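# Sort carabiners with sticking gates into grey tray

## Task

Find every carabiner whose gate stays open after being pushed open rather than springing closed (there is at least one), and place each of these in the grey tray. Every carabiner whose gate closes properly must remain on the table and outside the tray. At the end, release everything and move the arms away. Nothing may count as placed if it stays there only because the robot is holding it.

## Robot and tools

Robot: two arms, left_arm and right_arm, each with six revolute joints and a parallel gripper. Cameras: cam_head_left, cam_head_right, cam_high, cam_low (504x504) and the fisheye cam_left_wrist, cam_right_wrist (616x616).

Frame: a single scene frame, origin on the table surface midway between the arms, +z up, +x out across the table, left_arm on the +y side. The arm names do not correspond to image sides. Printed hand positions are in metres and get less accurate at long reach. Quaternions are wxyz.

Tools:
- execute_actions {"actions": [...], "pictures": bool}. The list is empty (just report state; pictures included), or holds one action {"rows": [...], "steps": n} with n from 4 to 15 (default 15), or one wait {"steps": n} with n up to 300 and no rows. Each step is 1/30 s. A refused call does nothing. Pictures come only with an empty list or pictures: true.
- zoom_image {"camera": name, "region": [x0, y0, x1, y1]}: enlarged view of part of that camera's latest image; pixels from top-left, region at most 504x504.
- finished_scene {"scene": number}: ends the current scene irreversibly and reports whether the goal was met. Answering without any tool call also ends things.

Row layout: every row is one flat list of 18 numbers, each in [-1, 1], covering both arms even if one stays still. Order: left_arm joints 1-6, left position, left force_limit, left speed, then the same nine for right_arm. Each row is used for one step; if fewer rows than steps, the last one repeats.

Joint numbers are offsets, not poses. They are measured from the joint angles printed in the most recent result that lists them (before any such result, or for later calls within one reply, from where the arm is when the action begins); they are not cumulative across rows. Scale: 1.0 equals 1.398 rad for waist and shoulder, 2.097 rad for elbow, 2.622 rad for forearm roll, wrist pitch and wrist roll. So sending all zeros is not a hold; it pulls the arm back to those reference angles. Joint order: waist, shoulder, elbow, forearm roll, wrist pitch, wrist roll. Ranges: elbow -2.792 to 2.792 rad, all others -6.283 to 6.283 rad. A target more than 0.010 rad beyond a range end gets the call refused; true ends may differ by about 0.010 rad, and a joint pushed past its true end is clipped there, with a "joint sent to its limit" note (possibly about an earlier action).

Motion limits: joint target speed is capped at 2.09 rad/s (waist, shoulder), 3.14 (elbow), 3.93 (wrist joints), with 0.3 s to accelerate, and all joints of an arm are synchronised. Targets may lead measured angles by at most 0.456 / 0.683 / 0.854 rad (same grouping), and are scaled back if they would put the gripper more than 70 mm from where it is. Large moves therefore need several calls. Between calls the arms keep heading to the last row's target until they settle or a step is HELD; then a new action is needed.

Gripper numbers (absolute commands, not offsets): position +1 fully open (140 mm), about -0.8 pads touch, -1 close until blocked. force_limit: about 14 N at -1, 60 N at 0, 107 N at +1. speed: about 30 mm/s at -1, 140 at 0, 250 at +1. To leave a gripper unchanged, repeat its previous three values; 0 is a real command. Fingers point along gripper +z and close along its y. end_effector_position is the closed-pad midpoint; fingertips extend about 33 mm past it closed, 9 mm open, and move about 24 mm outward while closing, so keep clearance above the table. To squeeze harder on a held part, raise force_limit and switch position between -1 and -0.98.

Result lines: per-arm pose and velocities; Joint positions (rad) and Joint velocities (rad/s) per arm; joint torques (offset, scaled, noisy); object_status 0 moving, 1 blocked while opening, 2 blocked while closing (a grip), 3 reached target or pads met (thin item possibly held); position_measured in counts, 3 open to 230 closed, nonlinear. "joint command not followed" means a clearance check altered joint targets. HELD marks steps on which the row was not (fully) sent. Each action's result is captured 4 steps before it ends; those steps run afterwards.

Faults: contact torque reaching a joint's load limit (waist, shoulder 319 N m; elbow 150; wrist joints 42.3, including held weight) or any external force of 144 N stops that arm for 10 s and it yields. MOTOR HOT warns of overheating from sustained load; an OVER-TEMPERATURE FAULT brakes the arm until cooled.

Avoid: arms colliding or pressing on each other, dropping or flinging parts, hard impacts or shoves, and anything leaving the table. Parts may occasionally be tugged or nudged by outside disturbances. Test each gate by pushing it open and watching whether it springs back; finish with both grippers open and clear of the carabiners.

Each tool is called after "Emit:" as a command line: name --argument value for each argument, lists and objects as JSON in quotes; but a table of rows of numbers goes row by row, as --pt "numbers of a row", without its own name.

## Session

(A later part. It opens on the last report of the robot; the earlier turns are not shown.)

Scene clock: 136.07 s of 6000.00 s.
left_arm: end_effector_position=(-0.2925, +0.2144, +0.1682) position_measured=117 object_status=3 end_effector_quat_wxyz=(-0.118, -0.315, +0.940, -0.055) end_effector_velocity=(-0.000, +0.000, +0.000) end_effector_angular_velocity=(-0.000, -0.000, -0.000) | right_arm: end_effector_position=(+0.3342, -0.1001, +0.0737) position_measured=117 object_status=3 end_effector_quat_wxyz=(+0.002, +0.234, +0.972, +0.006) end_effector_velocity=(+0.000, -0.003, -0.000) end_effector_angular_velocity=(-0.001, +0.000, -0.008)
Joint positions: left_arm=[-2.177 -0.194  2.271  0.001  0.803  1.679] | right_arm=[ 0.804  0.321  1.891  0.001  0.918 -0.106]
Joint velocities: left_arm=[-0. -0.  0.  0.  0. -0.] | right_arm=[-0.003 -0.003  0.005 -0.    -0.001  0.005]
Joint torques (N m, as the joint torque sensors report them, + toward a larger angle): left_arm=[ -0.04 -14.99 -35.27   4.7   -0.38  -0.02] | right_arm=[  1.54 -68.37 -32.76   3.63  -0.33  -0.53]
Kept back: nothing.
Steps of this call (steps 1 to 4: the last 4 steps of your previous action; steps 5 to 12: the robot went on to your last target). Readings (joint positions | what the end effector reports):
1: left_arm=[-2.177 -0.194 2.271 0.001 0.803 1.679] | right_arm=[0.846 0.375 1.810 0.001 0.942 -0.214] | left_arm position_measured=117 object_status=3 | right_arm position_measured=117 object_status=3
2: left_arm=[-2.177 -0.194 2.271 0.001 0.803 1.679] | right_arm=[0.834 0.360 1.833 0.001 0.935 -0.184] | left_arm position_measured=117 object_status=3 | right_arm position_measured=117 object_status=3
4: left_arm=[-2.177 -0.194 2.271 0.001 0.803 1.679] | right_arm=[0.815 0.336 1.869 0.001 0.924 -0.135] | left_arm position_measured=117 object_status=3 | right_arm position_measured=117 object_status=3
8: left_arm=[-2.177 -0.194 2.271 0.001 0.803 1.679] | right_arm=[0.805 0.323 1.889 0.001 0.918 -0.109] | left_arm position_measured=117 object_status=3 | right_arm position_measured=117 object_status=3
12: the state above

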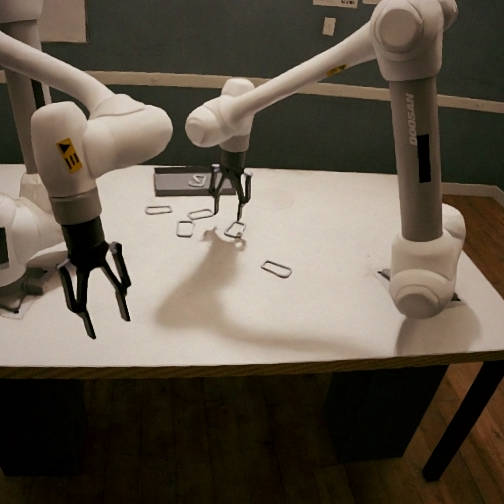

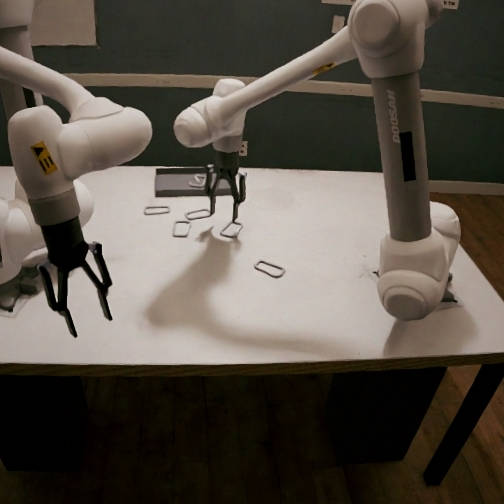

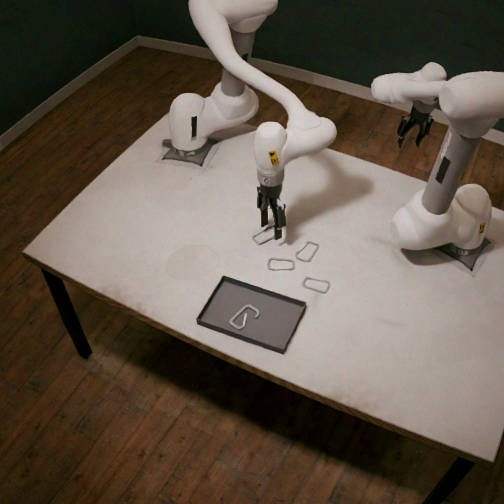

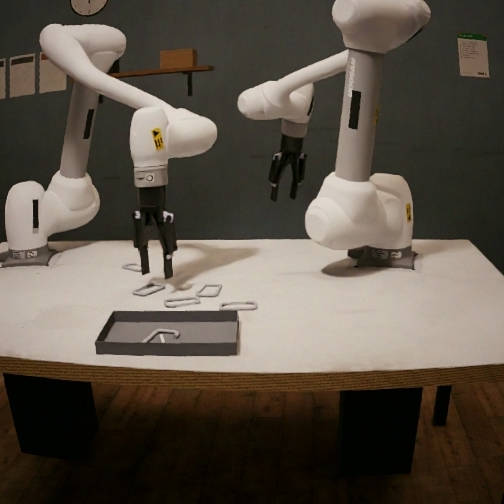

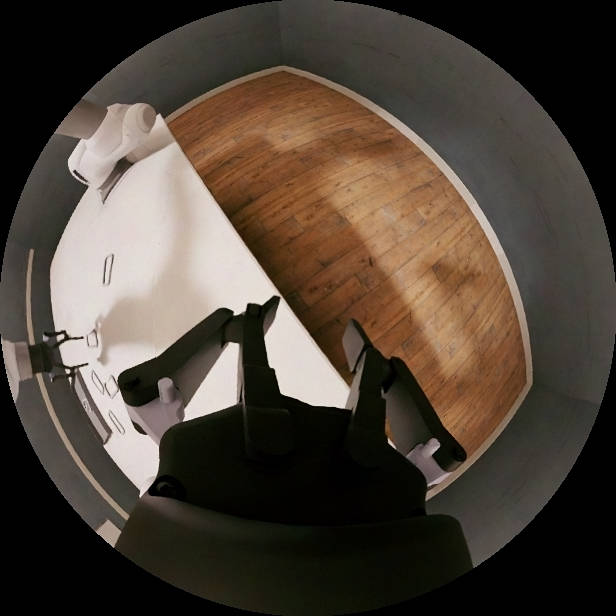

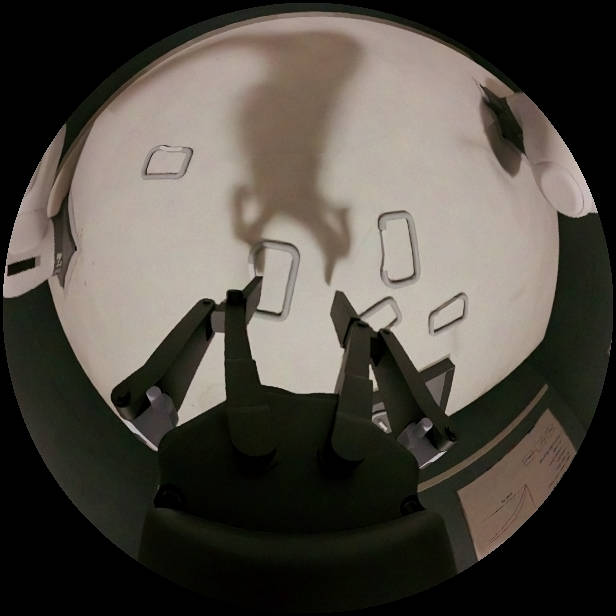

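Emit:
execute_actions --actions '[{"rows":[[0,0,0,0,0,0,0.1,-0.3,0.6,-0.0047,-0.0184,0.0434,0,-0.025,0.024,0.1,-0.3,0.6]],"steps":15}]' --pictures true

Scene clock: 136.80 s of 6000.00 s.
left_arm: end_effector_position=(-0.2925, +0.2144, +0.1682) position_measured=117 object_status=3 end_effector_quat_wxyz=(-0.118, -0.315, +0.940, -0.055) end_effector_velocity=(+0.000, -0.000, +0.000) end_effector_angular_velocity=(-0.000, +0.000, +0.000) | right_arm: end_effector_position=(+0.3172, -0.1334, +0.0503) position_measured=117 object_status=3 end_effector_quat_wxyz=(+0.002, +0.267, +0.964, +0.006) end_effector_velocity=(-0.003, -0.006, -0.005) end_effector_angular_velocity=(-0.002, +0.001, -0.010)
Joint positions: left_arm=[-2.177 -0.194  2.271  0.001  0.803  1.679] | right_arm=[ 0.797  0.296  1.981  0.001  0.853 -0.044]
Joint velocities: left_arm=[ 0.001 -0.    -0.    -0.    -0.     0.001] | right_arm=[-0.001 -0.002  0.014 -0.    -0.009  0.009]
Joint torques (N m, as the joint torque sensors report them, + toward a larger angle): left_arm=[  0.13 -14.58 -35.27   4.77  -0.41   0.02] | right_arm=[  3.62 -62.45 -30.43   3.53  -0.24  -0.36]
Steps of this call (steps 1 to 11: the robot went on to your last target; steps 12 to 22: the first 11 steps of this action). Readings (joint positions | what the end effector reports):
12: left_arm=[-2.177 -0.194 2.271 0.001 0.803 1.679] | right_arm=[0.804 0.321 1.891 0.001 0.917 -0.106] | left_arm position_measured=117 object_status=3 | right_arm position_measured=117 object_status=3
13: left_arm=[-2.177 -0.194 2.271 0.001 0.803 1.679] | right_arm=[0.803 0.320 1.897 0.001 0.913 -0.102] | left_arm position_measured=117 object_status=3 | right_arm position_measured=117 object_status=3
15: left_arm=[-2.177 -0.194 2.271 0.001 0.803 1.679] | right_arm=[0.801 0.309 1.936 0.001 0.885 -0.075] | left_arm position_measured=117 object_status=3 | right_arm position_measured=117 object_status=3
19: left_arm=[-2.177 -0.194 2.271 0.001 0.803 1.679] | right_arm=[0.798 0.297 1.978 0.001 0.855 -0.046] | left_arm position_measured=117 object_status=3 | right_arm position_measured=117 object_status=3
22: the state above

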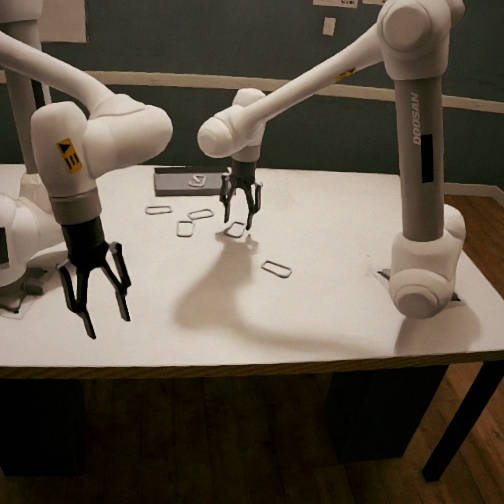

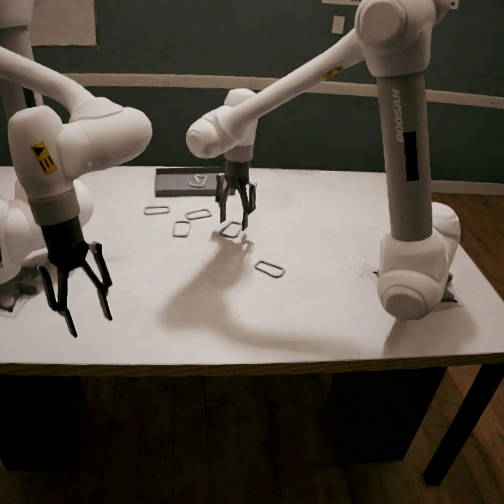

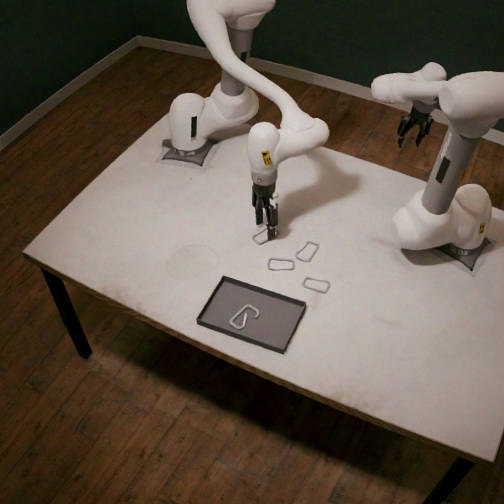

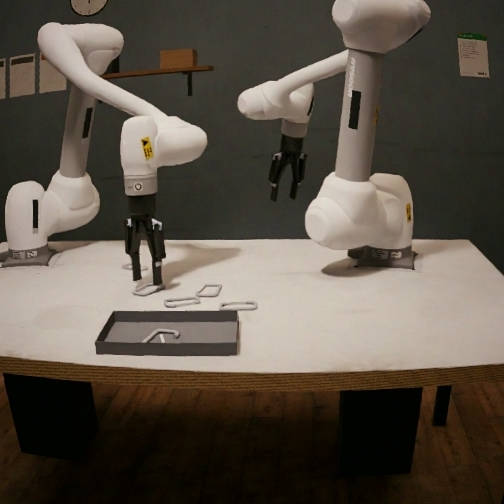

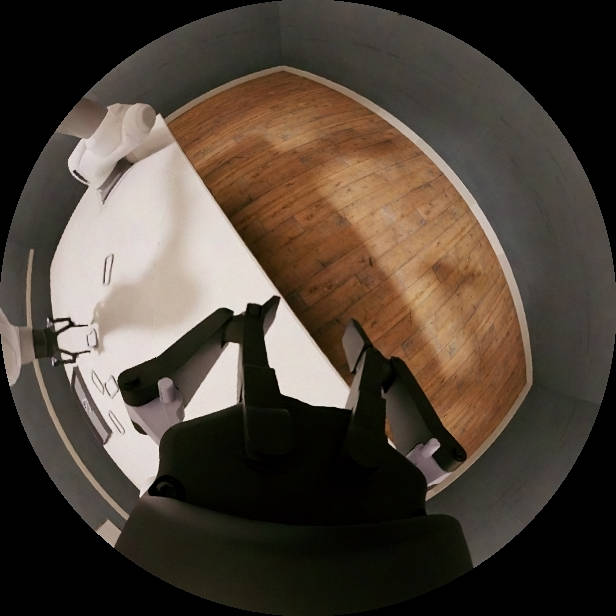

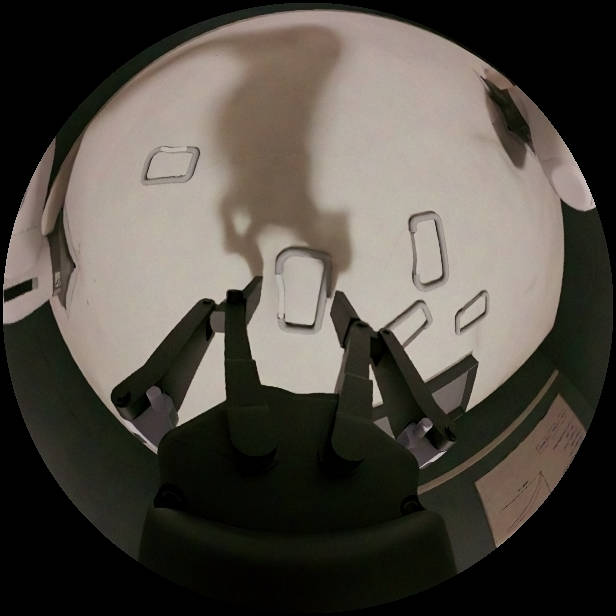

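Emit:
execute_actions --actions '[{"rows":[[0,0,0,0,0,0,0.1,-0.3,0.6,0,0.0167,-0.0008,0,-0.0083,0,0.1,-0.3,0.6]],"steps":14}]' --pictures true

Scene clock: 137.33 s of 6000.00 s.
left_arm: end_effector_position=(-0.2925, +0.2144, +0.1682) position_measured=117 object_status=3 end_effector_quat_wxyz=(-0.118, -0.315, +0.940, -0.055) end_effector_velocity=(-0.000, -0.000, -0.000) end_effector_angular_velocity=(+0.000, +0.000, +0.001) | right_arm: end_effector_position=(+0.3204, -0.1286, +0.0371) position_measured=117 object_status=3 end_effector_quat_wxyz=(+0.002, +0.267, +0.964, +0.006) end_effector_velocity=(+0.001, +0.002, -0.002) end_effector_angular_velocity=(+0.001, -0.001, +0.002)
Joint positions: left_arm=[-2.177 -0.194  2.271  0.001  0.803  1.679] | right_arm=[ 0.797  0.319  1.979  0.001  0.831 -0.044]
Joint velocities: left_arm=[-0.     0.     0.     0.    -0.    -0.001] | right_arm=[ 0.     0.005 -0.001 -0.    -0.004 -0.001]
Joint torques (N m, as the joint torque sensors report them, + toward a larger angle): left_arm=[ -0.2  -14.71 -35.28   4.63  -0.57  -0.04] | right_arm=[  3.62 -65.95 -29.98   3.09  -0.57   0.06]
Steps of this call (steps 1 to 4: the last 4 steps of your previous action; steps 5 to 6: the robot went on to your last target; steps 7 to 16: the first 10 steps of this action). Readings (joint positions | what the end effector reports):
7: left_arm=[-2.177 -0.194 2.271 0.001 0.803 1.679] | right_arm=[0.797 0.296 1.982 0.001 0.852 -0.044] | left_arm position_measured=117 object_status=3 | right_arm position_measured=117 object_status=3
8: left_arm=[-2.177 -0.194 2.271 0.001 0.803 1.679] | right_arm=[0.797 0.298 1.982 0.001 0.849 -0.044] | left_arm position_measured=117 object_status=3 | right_arm position_measured=117 object_status=3
10: left_arm=[-2.177 -0.194 2.271 0.001 0.803 1.679] | right_arm=[0.797 0.311 1.980 0.001 0.838 -0.044] | left_arm position_measured=117 object_status=3 | right_arm position_measured=117 object_status=3
14: left_arm=[-2.177 -0.194 2.271 0.001 0.803 1.679] | right_arm=[0.797 0.318 1.979 0.001 0.832 -0.044] | left_arm position_measured=117 object_status=3 | right_arm position_measured=117 object_status=3
16: the state above

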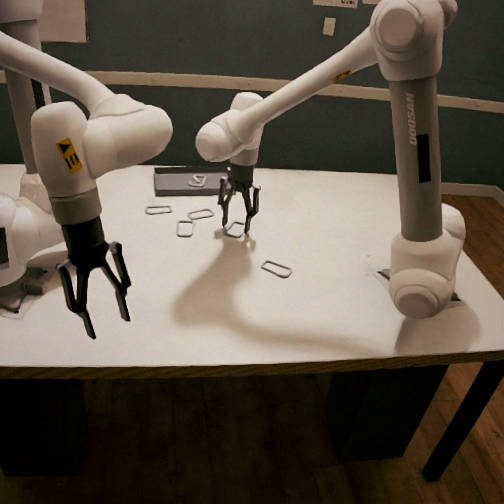

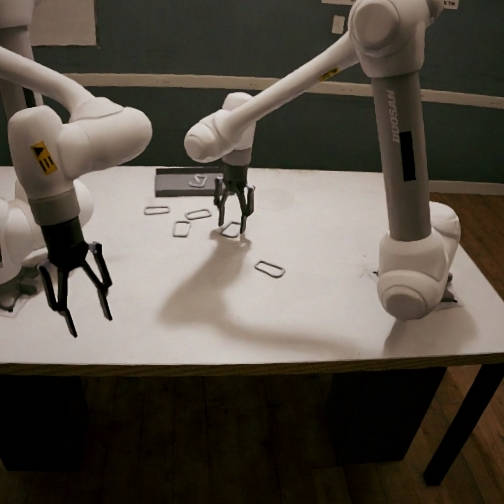

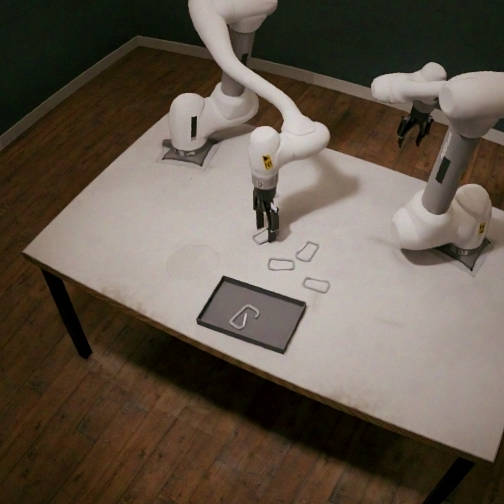

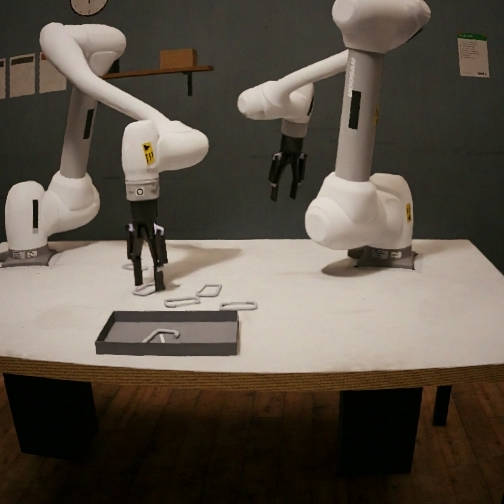

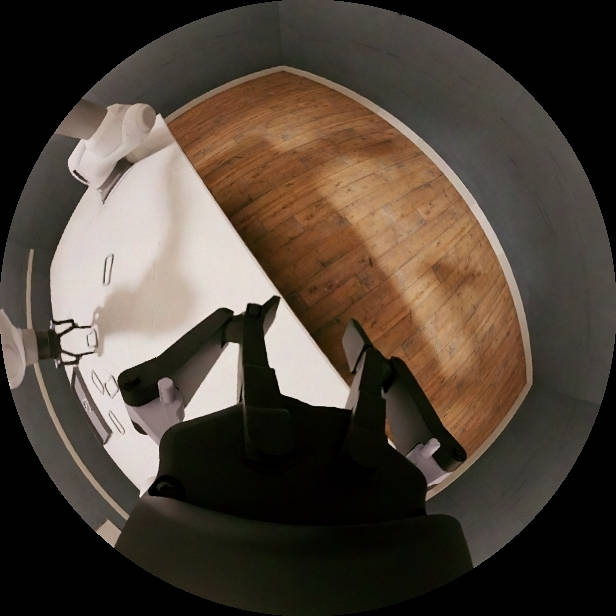

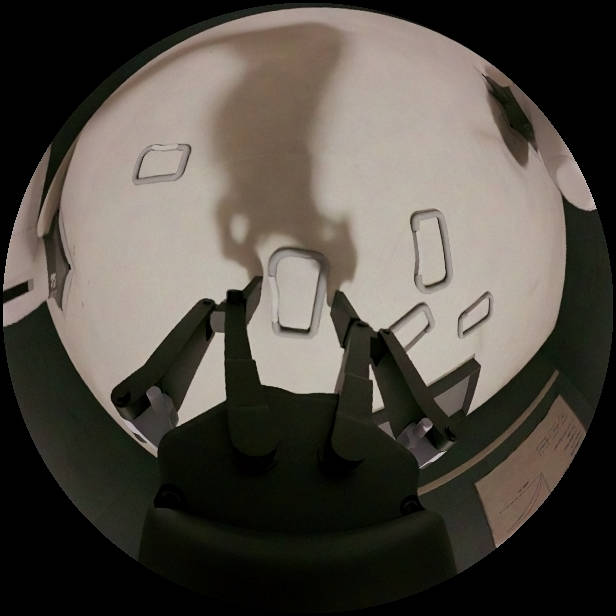

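Good. Close.

Emit:
execute_actions --actions '[{"rows":[[0,0,0,0,0,0,0.1,-0.3,0.6,0,0,0,0,0,0,-0.36,-0.3,0.2]],"steps":15}]' --pictures true

Scene clock: 137.83 s of 6000.00 s.
left_arm: end_effector_position=(-0.2925, +0.2144, +0.1682) position_measured=117 object_status=3 end_effector_quat_wxyz=(-0.118, -0.315, +0.940, -0.055) end_effector_velocity=(-0.000, +0.000, -0.001) end_effector_angular_velocity=(+0.001, -0.001, +0.000) | right_arm: end_effector_position=(+0.3207, -0.1282, +0.0374) position_measured=174 object_status=0 end_effector_quat_wxyz=(+0.002, +0.267, +0.964, +0.006) end_effector_velocity=(-0.002, -0.002, -0.002) end_effector_angular_velocity=(-0.003, +0.003, -0.001)
Joint positions: left_arm=[-2.177 -0.194  2.271  0.001  0.803  1.679] | right_arm=[ 0.797  0.319  1.979  0.001  0.831 -0.044]
Joint velocities: left_arm=[-0.001  0.001  0.     0.001  0.    -0.002] | right_arm=[ 0.    -0.     0.004  0.001 -0.     0.   ]
Joint torques (N m, as the joint torque sensors report them, + toward a larger angle): left_arm=[ -0.49 -14.33 -35.53   4.66  -0.57  -0.01] | right_arm=[  3.93 -13.77  17.89   3.26   8.88  -0.38]
Steps of this call (steps 1 to 4: the last 4 steps of your previous action; steps 5 to 15: the first 11 steps of this action). Readings (joint positions | what the end effector reports):
5: left_arm=[-2.177 -0.194 2.271 0.001 0.803 1.679] | right_arm=[0.797 0.319 1.979 0.001 0.831 -0.044] | left_arm position_measured=117 object_status=3 | right_arm position_measured=117 object_status=0
6: left_arm=[-2.177 -0.194 2.271 0.001 0.803 1.679] | right_arm=[0.797 0.319 1.979 0.001 0.831 -0.044] | left_arm position_measured=117 object_status=3 | right_arm position_measured=120 object_status=0
8: left_arm=[-2.177 -0.194 2.271 0.001 0.803 1.679] | right_arm=[0.797 0.319 1.979 0.001 0.831 -0.044] | left_arm position_measured=117 object_status=3 | right_arm position_measured=137 object_status=0
12: left_arm=[-2.177 -0.194 2.271 0.001 0.803 1.679] | right_arm=[0.797 0.319 1.978 0.001 0.831 -0.044] | left_arm position_measured=117 object_status=3 | right_arm position_measured=171 object_status=0
15: the state above

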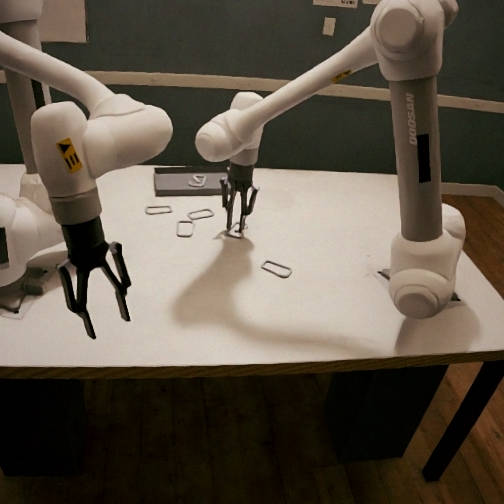

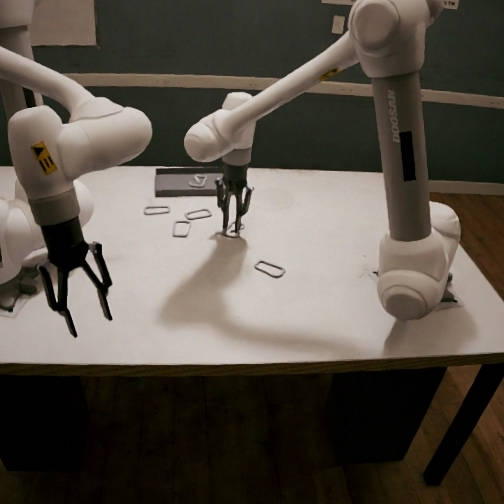

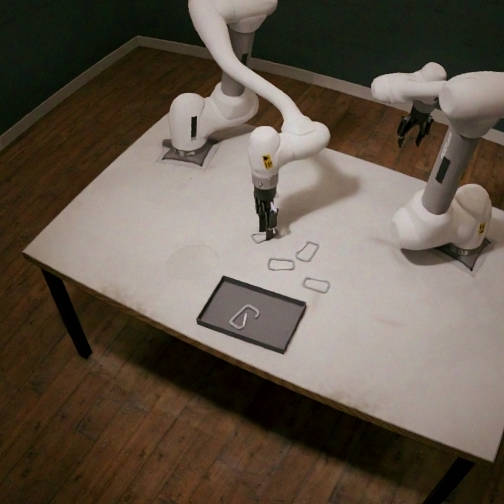

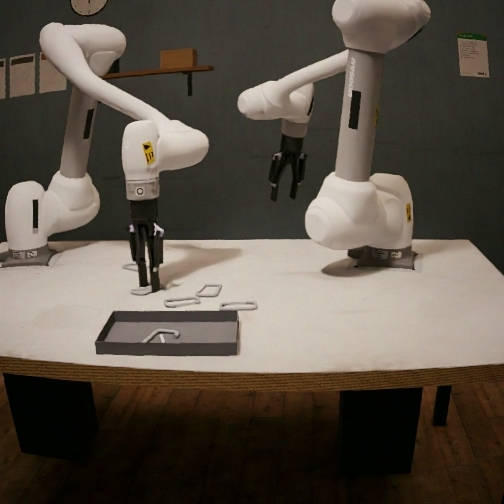

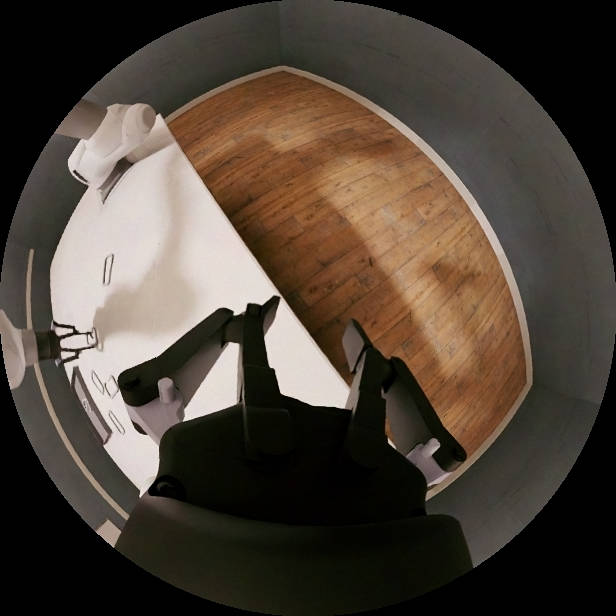

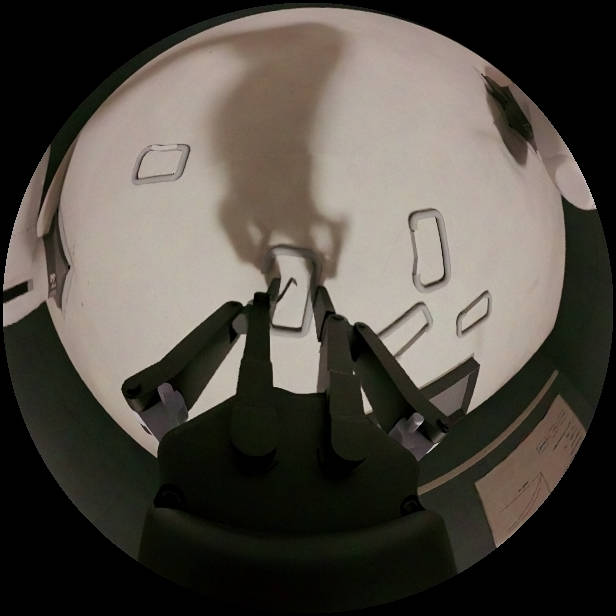

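Heavy pressing (~85 N); open and lift.

Emit:
execute_actions --actions '[{"rows":[[0,0,0,0,0,0,0.1,-0.3,0.6,0,-0.004,0,0,0,0,0.1,-0.3,0.8]],"steps":15}]' --pictures true

Scene clock: 138.33 s of 6000.00 s.
left_arm: end_effector_position=(-0.2925, +0.2144, +0.1682) position_measured=117 object_status=3 end_effector_quat_wxyz=(-0.118, -0.315, +0.940, -0.055) end_effector_velocity=(-0.000, +0.000, -0.000) end_effector_angular_velocity=(+0.001, +0.001, +0.001) | right_arm: end_effector_position=(+0.3210, -0.1277, +0.0408) position_measured=117 object_status=0 end_effector_quat_wxyz=(+0.003, +0.267, +0.964, +0.009) end_effector_velocity=(+0.000, +0.000, +0.001) end_effector_angular_velocity=(+0.002, -0.001, -0.000)
Joint positions: left_arm=[-2.177 -0.194  2.271  0.001  0.803  1.679] | right_arm=[ 0.797  0.313  1.979  0.001  0.831 -0.044]
Joint velocities: left_arm=[-0.     0.     0.    -0.001 -0.    -0.   ] | right_arm=[-0.    -0.002 -0.     0.    -0.    -0.   ]
Joint torques (N m, as the joint torque sensors report them, + toward a larger angle): left_arm=[ -0.63 -14.53 -35.55   4.69  -0.68   0.08] | right_arm=[  4.25 -64.17 -29.34   3.55  -0.01  -0.29]
Steps of this call (steps 1 to 4: the last 4 steps of your previous action; steps 5 to 15: the first 11 steps of this action). Readings (joint positions | what the end effector reports):
5: left_arm=[-2.177 -0.194 2.271 0.001 0.803 1.679] | right_arm=[0.797 0.319 1.979 0.001 0.831 -0.044] | left_arm position_measured=117 object_status=3 | right_arm position_measured=174 object_status=0
6: left_arm=[-2.177 -0.194 2.271 0.001 0.803 1.679] | right_arm=[0.797 0.318 1.981 0.001 0.832 -0.044] | left_arm position_measured=117 object_status=3 | right_arm position_measured=170 object_status=0
8: left_arm=[-2.177 -0.194 2.271 0.001 0.803 1.679] | right_arm=[0.797 0.315 1.980 0.001 0.832 -0.044] | left_arm position_measured=117 object_status=3 | right_arm position_measured=145 object_status=0
12: left_arm=[-2.177 -0.194 2.271 0.001 0.803 1.679] | right_arm=[0.797 0.314 1.979 0.001 0.831 -0.044] | left_arm position_measured=117 object_status=3 | right_arm position_measured=117 object_status=0
15: the state above

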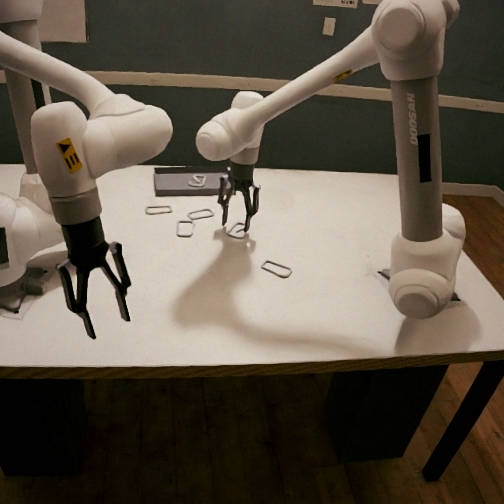

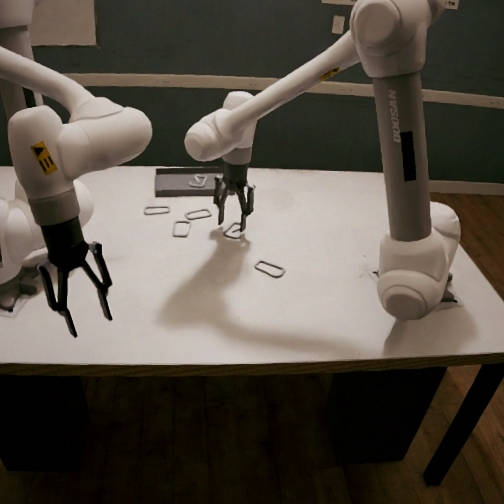

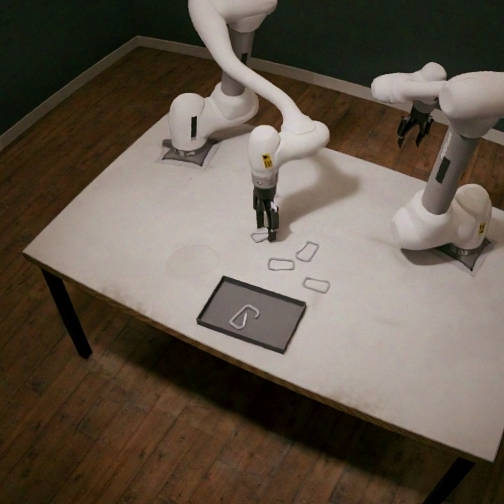

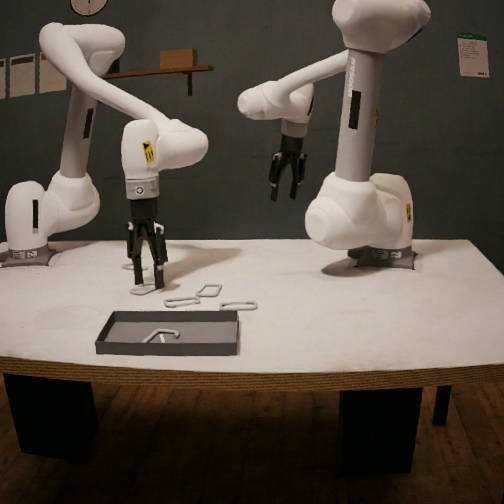

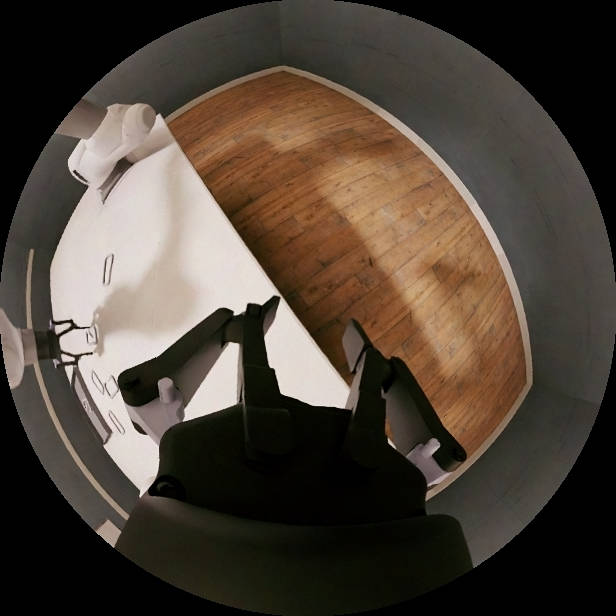

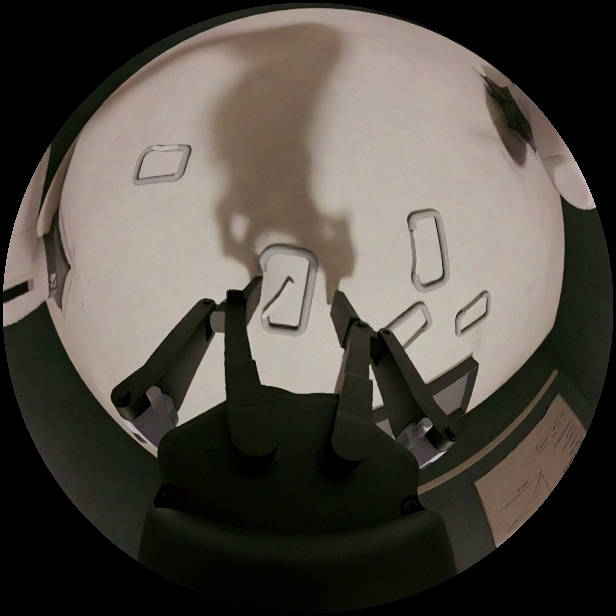

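Emit:
execute_actions --actions '[{"rows":[[0,0,0,0,0,0,0.1,-0.3,0.6,0,-0.018,-0.0076,0,0.0156,0,0.1,-0.3,0.8],[0,0,0,0,0,0,0.1,-0.3,0.6,0,-0.018,-0.0076,0,0.0156,0,0.1,-0.3,0.8],[0,0,0,0,0,0,0.1,-0.3,0.6,0,-0.018,-0.0076,0,0.0156,0,0.1,-0.3,0.8],[0,0,0,0,0,0,0.1,-0.3,0.6,0,-0.018,-0.0076,0,0.0156,0,0.1,-0.3,0.8],[0,0,0,0,0,0,0.1,-0.3,0.6,0,-0.018,-0.0076,0,0.0156,0,0.1,-0.3,0.8],[0,0,0,0,0,0,0.1,-0.3,0.6,-0.0157,-0.0049,-0.02,0,0.0186,0.03,-0.52,-0.2,0.8]],"steps":15}]' --pictures true

Scene clock: 139.43 s of 6000.00 s.
left_arm: end_effector_position=(-0.2925, +0.2144, +0.1682) position_measured=117 object_status=3 end_effector_quat_wxyz=(-0.118, -0.315, +0.940, -0.055) end_effector_velocity=(+0.000, -0.000, +0.000) end_effector_angular_velocity=(-0.000, -0.000, -0.000) | right_arm: end_effector_position=(+0.3381, -0.1240, +0.0629) position_measured=170 object_status=0 end_effector_quat_wxyz=(+0.003, +0.309, +0.951, +0.009) end_effector_velocity=(+0.044, +0.007, +0.001) end_effector_angular_velocity=(-0.004, +0.007, -0.231)
Joint positions: left_arm=[-2.177 -0.194  2.271  0.001  0.803  1.679] | right_arm=[0.778 0.304 1.94  0.    0.878 0.025]
Joint velocities: left_arm=[ 0.001 -0.     0.     0.001  0.     0.   ] | right_arm=[-0.052  0.041 -0.06   0.     0.027  0.179]
Joint torques (N m, as the joint torque sensors report them, + toward a larger angle): left_arm=[ -0.81 -14.08 -35.26   4.61  -0.57   0.08] | right_arm=[  9.07 -73.25 -28.16   3.15  -0.23  -0.46]
Steps of this call (steps 1 to 4: the last 4 steps of your previous action; steps 5 to 15: the robot went on to your last target; steps 16 to 22: nothing new was sent; steps 23 to 33: the first 11 steps of this action). Readings (joint positions | what the end effector reports):
23: left_arm=[-2.177 -0.194 2.271 0.001 0.803 1.679] | right_arm=[0.797 0.313 1.979 0.001 0.831 -0.044] | left_arm position_measured=117 object_status=3 | right_arm position_measured=117 object_status=3
24: left_arm=[-2.177 -0.194 2.271 0.001 0.803 1.679] | right_arm=[0.797 0.310 1.977 0.000 0.836 -0.044] | left_arm position_measured=117 object_status=3 | right_arm position_measured=117 object_status=3
26: left_arm=[-2.177 -0.194 2.271 0.001 0.803 1.679] | right_arm=[0.797 0.296 1.968 0.000 0.858 -0.044] | left_arm position_measured=117 object_status=3 | right_arm position_measured=117 object_status=3
30: left_arm=[-2.177 -0.194 2.271 0.001 0.803 1.679] | right_arm=[0.791 0.294 1.955 0.000 0.872 -0.020] | left_arm position_measured=117 object_status=3 | right_arm position_measured=133 object_status=0
33: the state above

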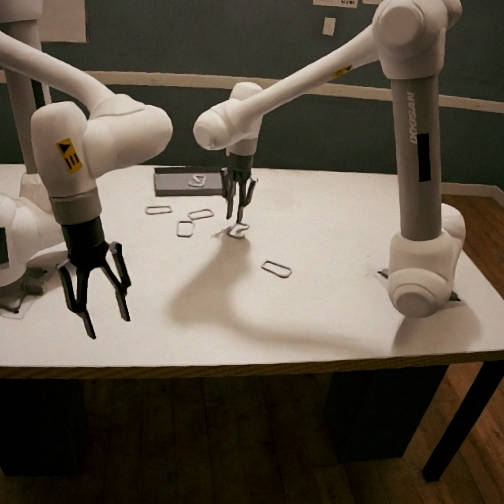

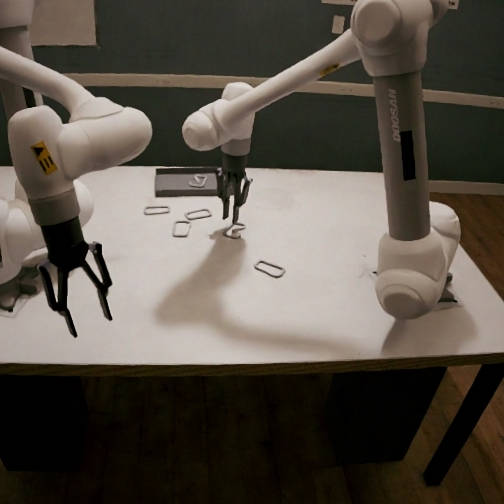

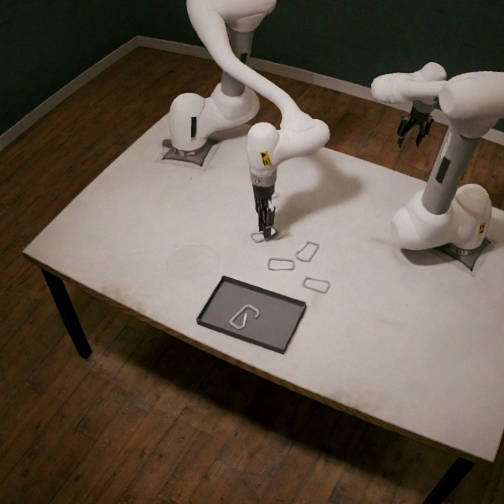

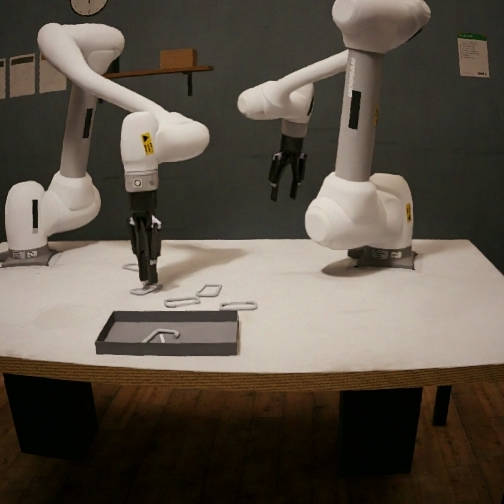

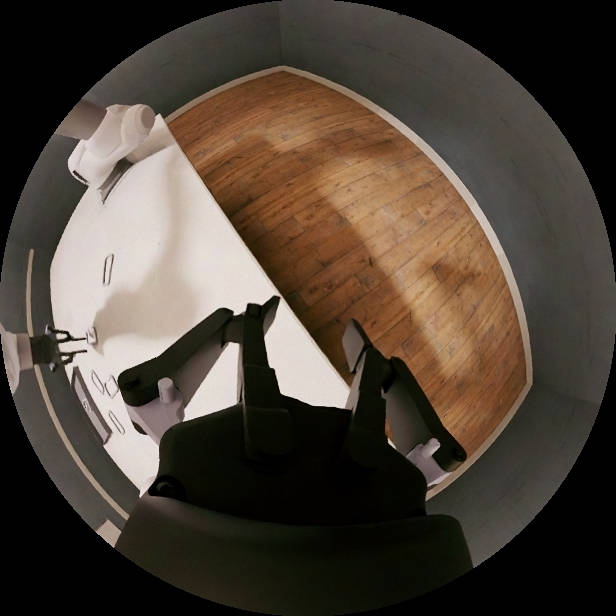

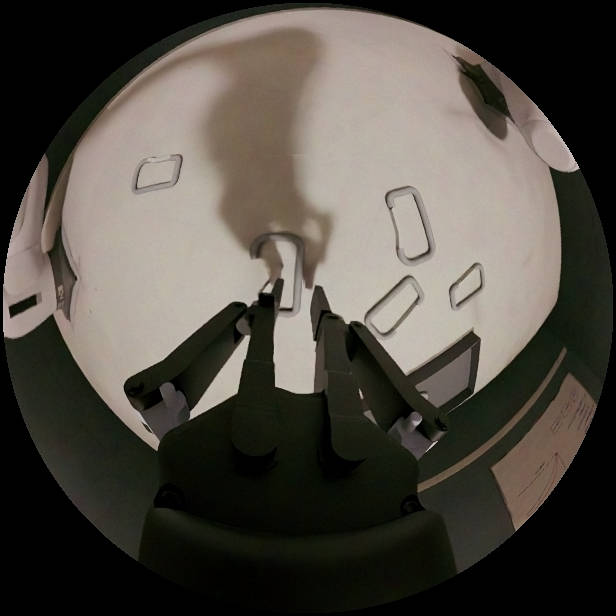

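Emit:
execute_actions --actions '[{"rows":[[0,0,0,0,0,0,0.1,-0.3,0.6,0,0,0,0,0,0,-0.52,-0.2,0.8],[0,0,0,0,0,0,0.1,-0.3,0.6,0,0,0,0,0,0,-0.52,-0.2,0.8],[0,0,0,0,0,0,0.1,-0.3,0.6,0,0,0,0,0,0,-0.52,-0.2,0.8],[0,0,0,0,0,0,0.1,-0.3,0.6,0,0.0097,0.0041,0,-0.0085,0,-0.52,-0.2,0.8]],"steps":15}]' --pictures true

Scene clock: 139.97 s of 6000.00 s.
left_arm: end_effector_position=(-0.2925, +0.2144, +0.1682) position_measured=117 object_status=3 end_effector_quat_wxyz=(-0.118, -0.315, +0.940, -0.055) end_effector_velocity=(-0.000, +0.000, +0.000) end_effector_angular_velocity=(-0.000, +0.000, -0.001) | right_arm: end_effector_position=(+0.3383, -0.1239, +0.0513) position_measured=195 object_status=3 end_effector_quat_wxyz=(+0.003, +0.310, +0.951, +0.009) end_effector_velocity=(-0.001, +0.000, -0.007) end_effector_angular_velocity=(+0.000, +0.000, +0.003)
Joint positions: left_arm=[-2.177 -0.194  2.271  0.001  0.803  1.679] | right_arm=[0.778 0.317 1.948 0.001 0.857 0.025]
Joint velocities: left_arm=[-0.001 -0.001  0.    -0.     0.     0.001] | right_arm=[ 0.001  0.008  0.006  0.    -0.014 -0.002]
Joint torques (N m, as the joint torque sensors report them, + toward a larger angle): left_arm=[ -0.14 -14.76 -35.17   4.67  -0.46   0.02] | right_arm=[  2.43 -63.64 -31.29   3.4   -0.53  -0.24]
Steps of this call (steps 1 to 4: the last 4 steps of your previous action; step 5: the robot went on to your last target; steps 6 to 16: the first 11 steps of this action). Readings (joint positions | what the end effector reports):
6: left_arm=[-2.177 -0.194 2.271 0.001 0.803 1.679] | right_arm=[0.776 0.306 1.937 0.001 0.880 0.034] | left_arm position_measured=117 object_status=3 | right_arm position_measured=195 object_status=0
7: left_arm=[-2.177 -0.194 2.271 0.001 0.803 1.679] | right_arm=[0.776 0.306 1.937 0.001 0.880 0.033] | left_arm position_measured=117 object_status=3 | right_arm position_measured=195 object_status=0
9: left_arm=[-2.177 -0.194 2.271 0.001 0.803 1.679] | right_arm=[0.777 0.305 1.939 0.001 0.879 0.028] | left_arm position_measured=117 object_status=3 | right_arm position_measured=195 object_status=3
13: left_arm=[-2.177 -0.194 2.271 0.001 0.803 1.679] | right_arm=[0.778 0.315 1.947 0.001 0.860 0.025] | left_arm position_measured=117 object_status=3 | right_arm position_measured=195 object_status=3
16: the state above

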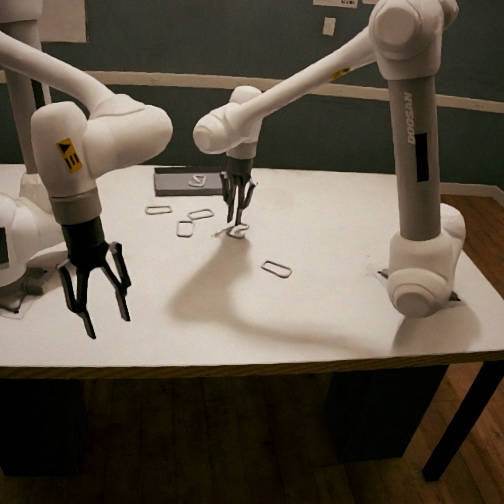

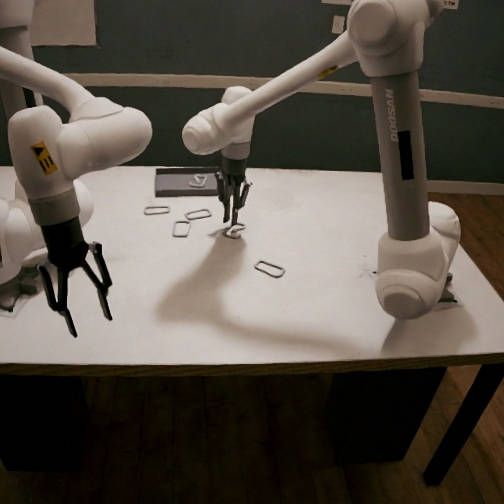

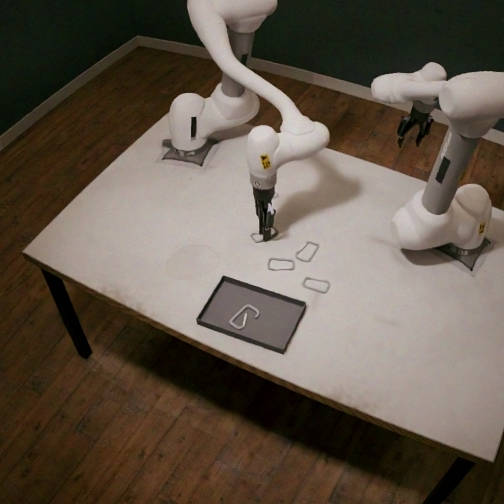

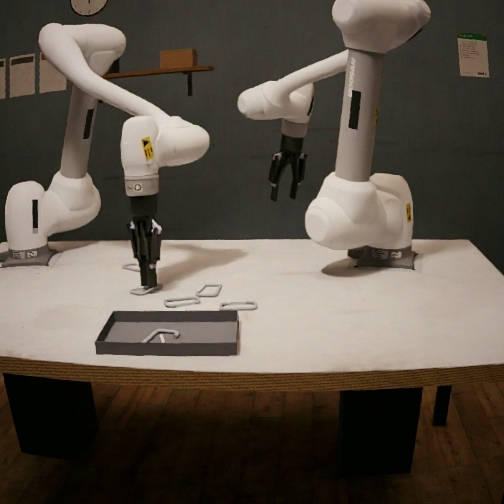

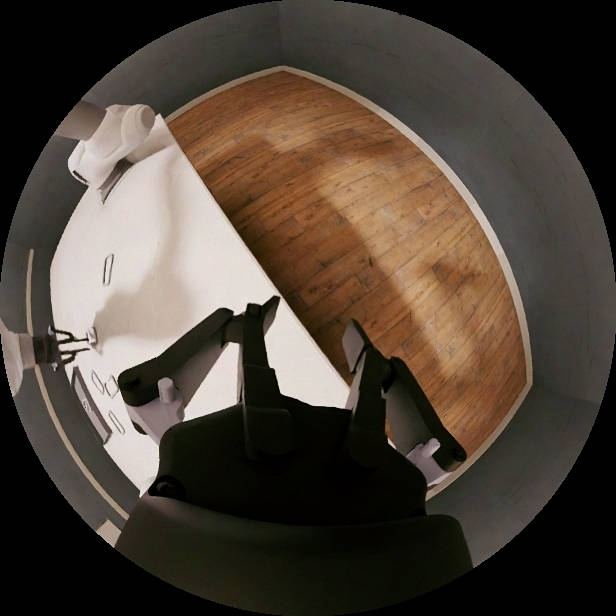

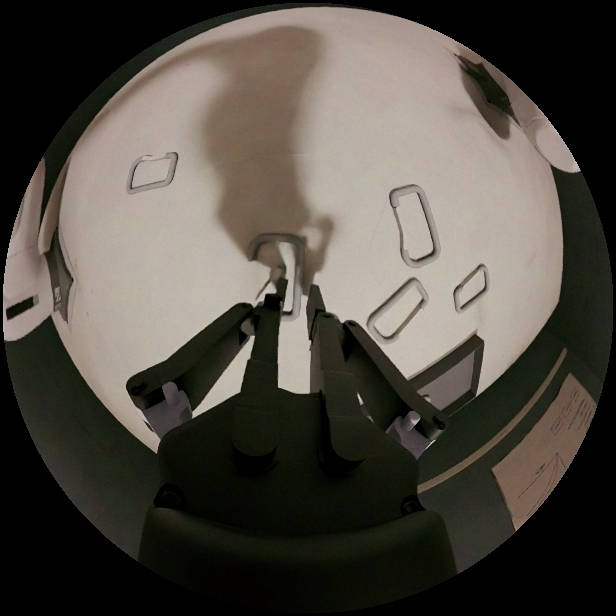

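Emit:
zoom_image --camera "cam_right_wrist" --region '[230,220,370,360]'

Region (230, 220, 370, 360) of cam_right_wrist's 616x616 image, scaled by 3.600, with more detail than that image has.

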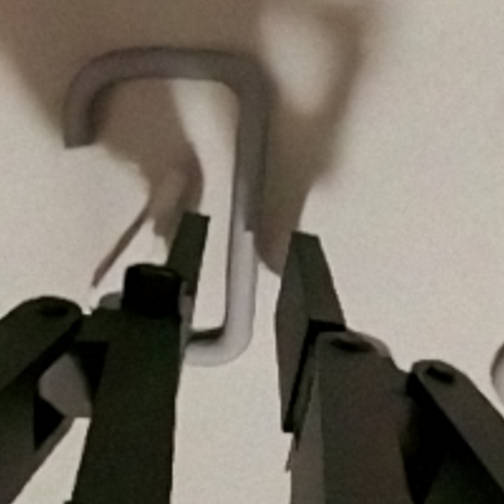

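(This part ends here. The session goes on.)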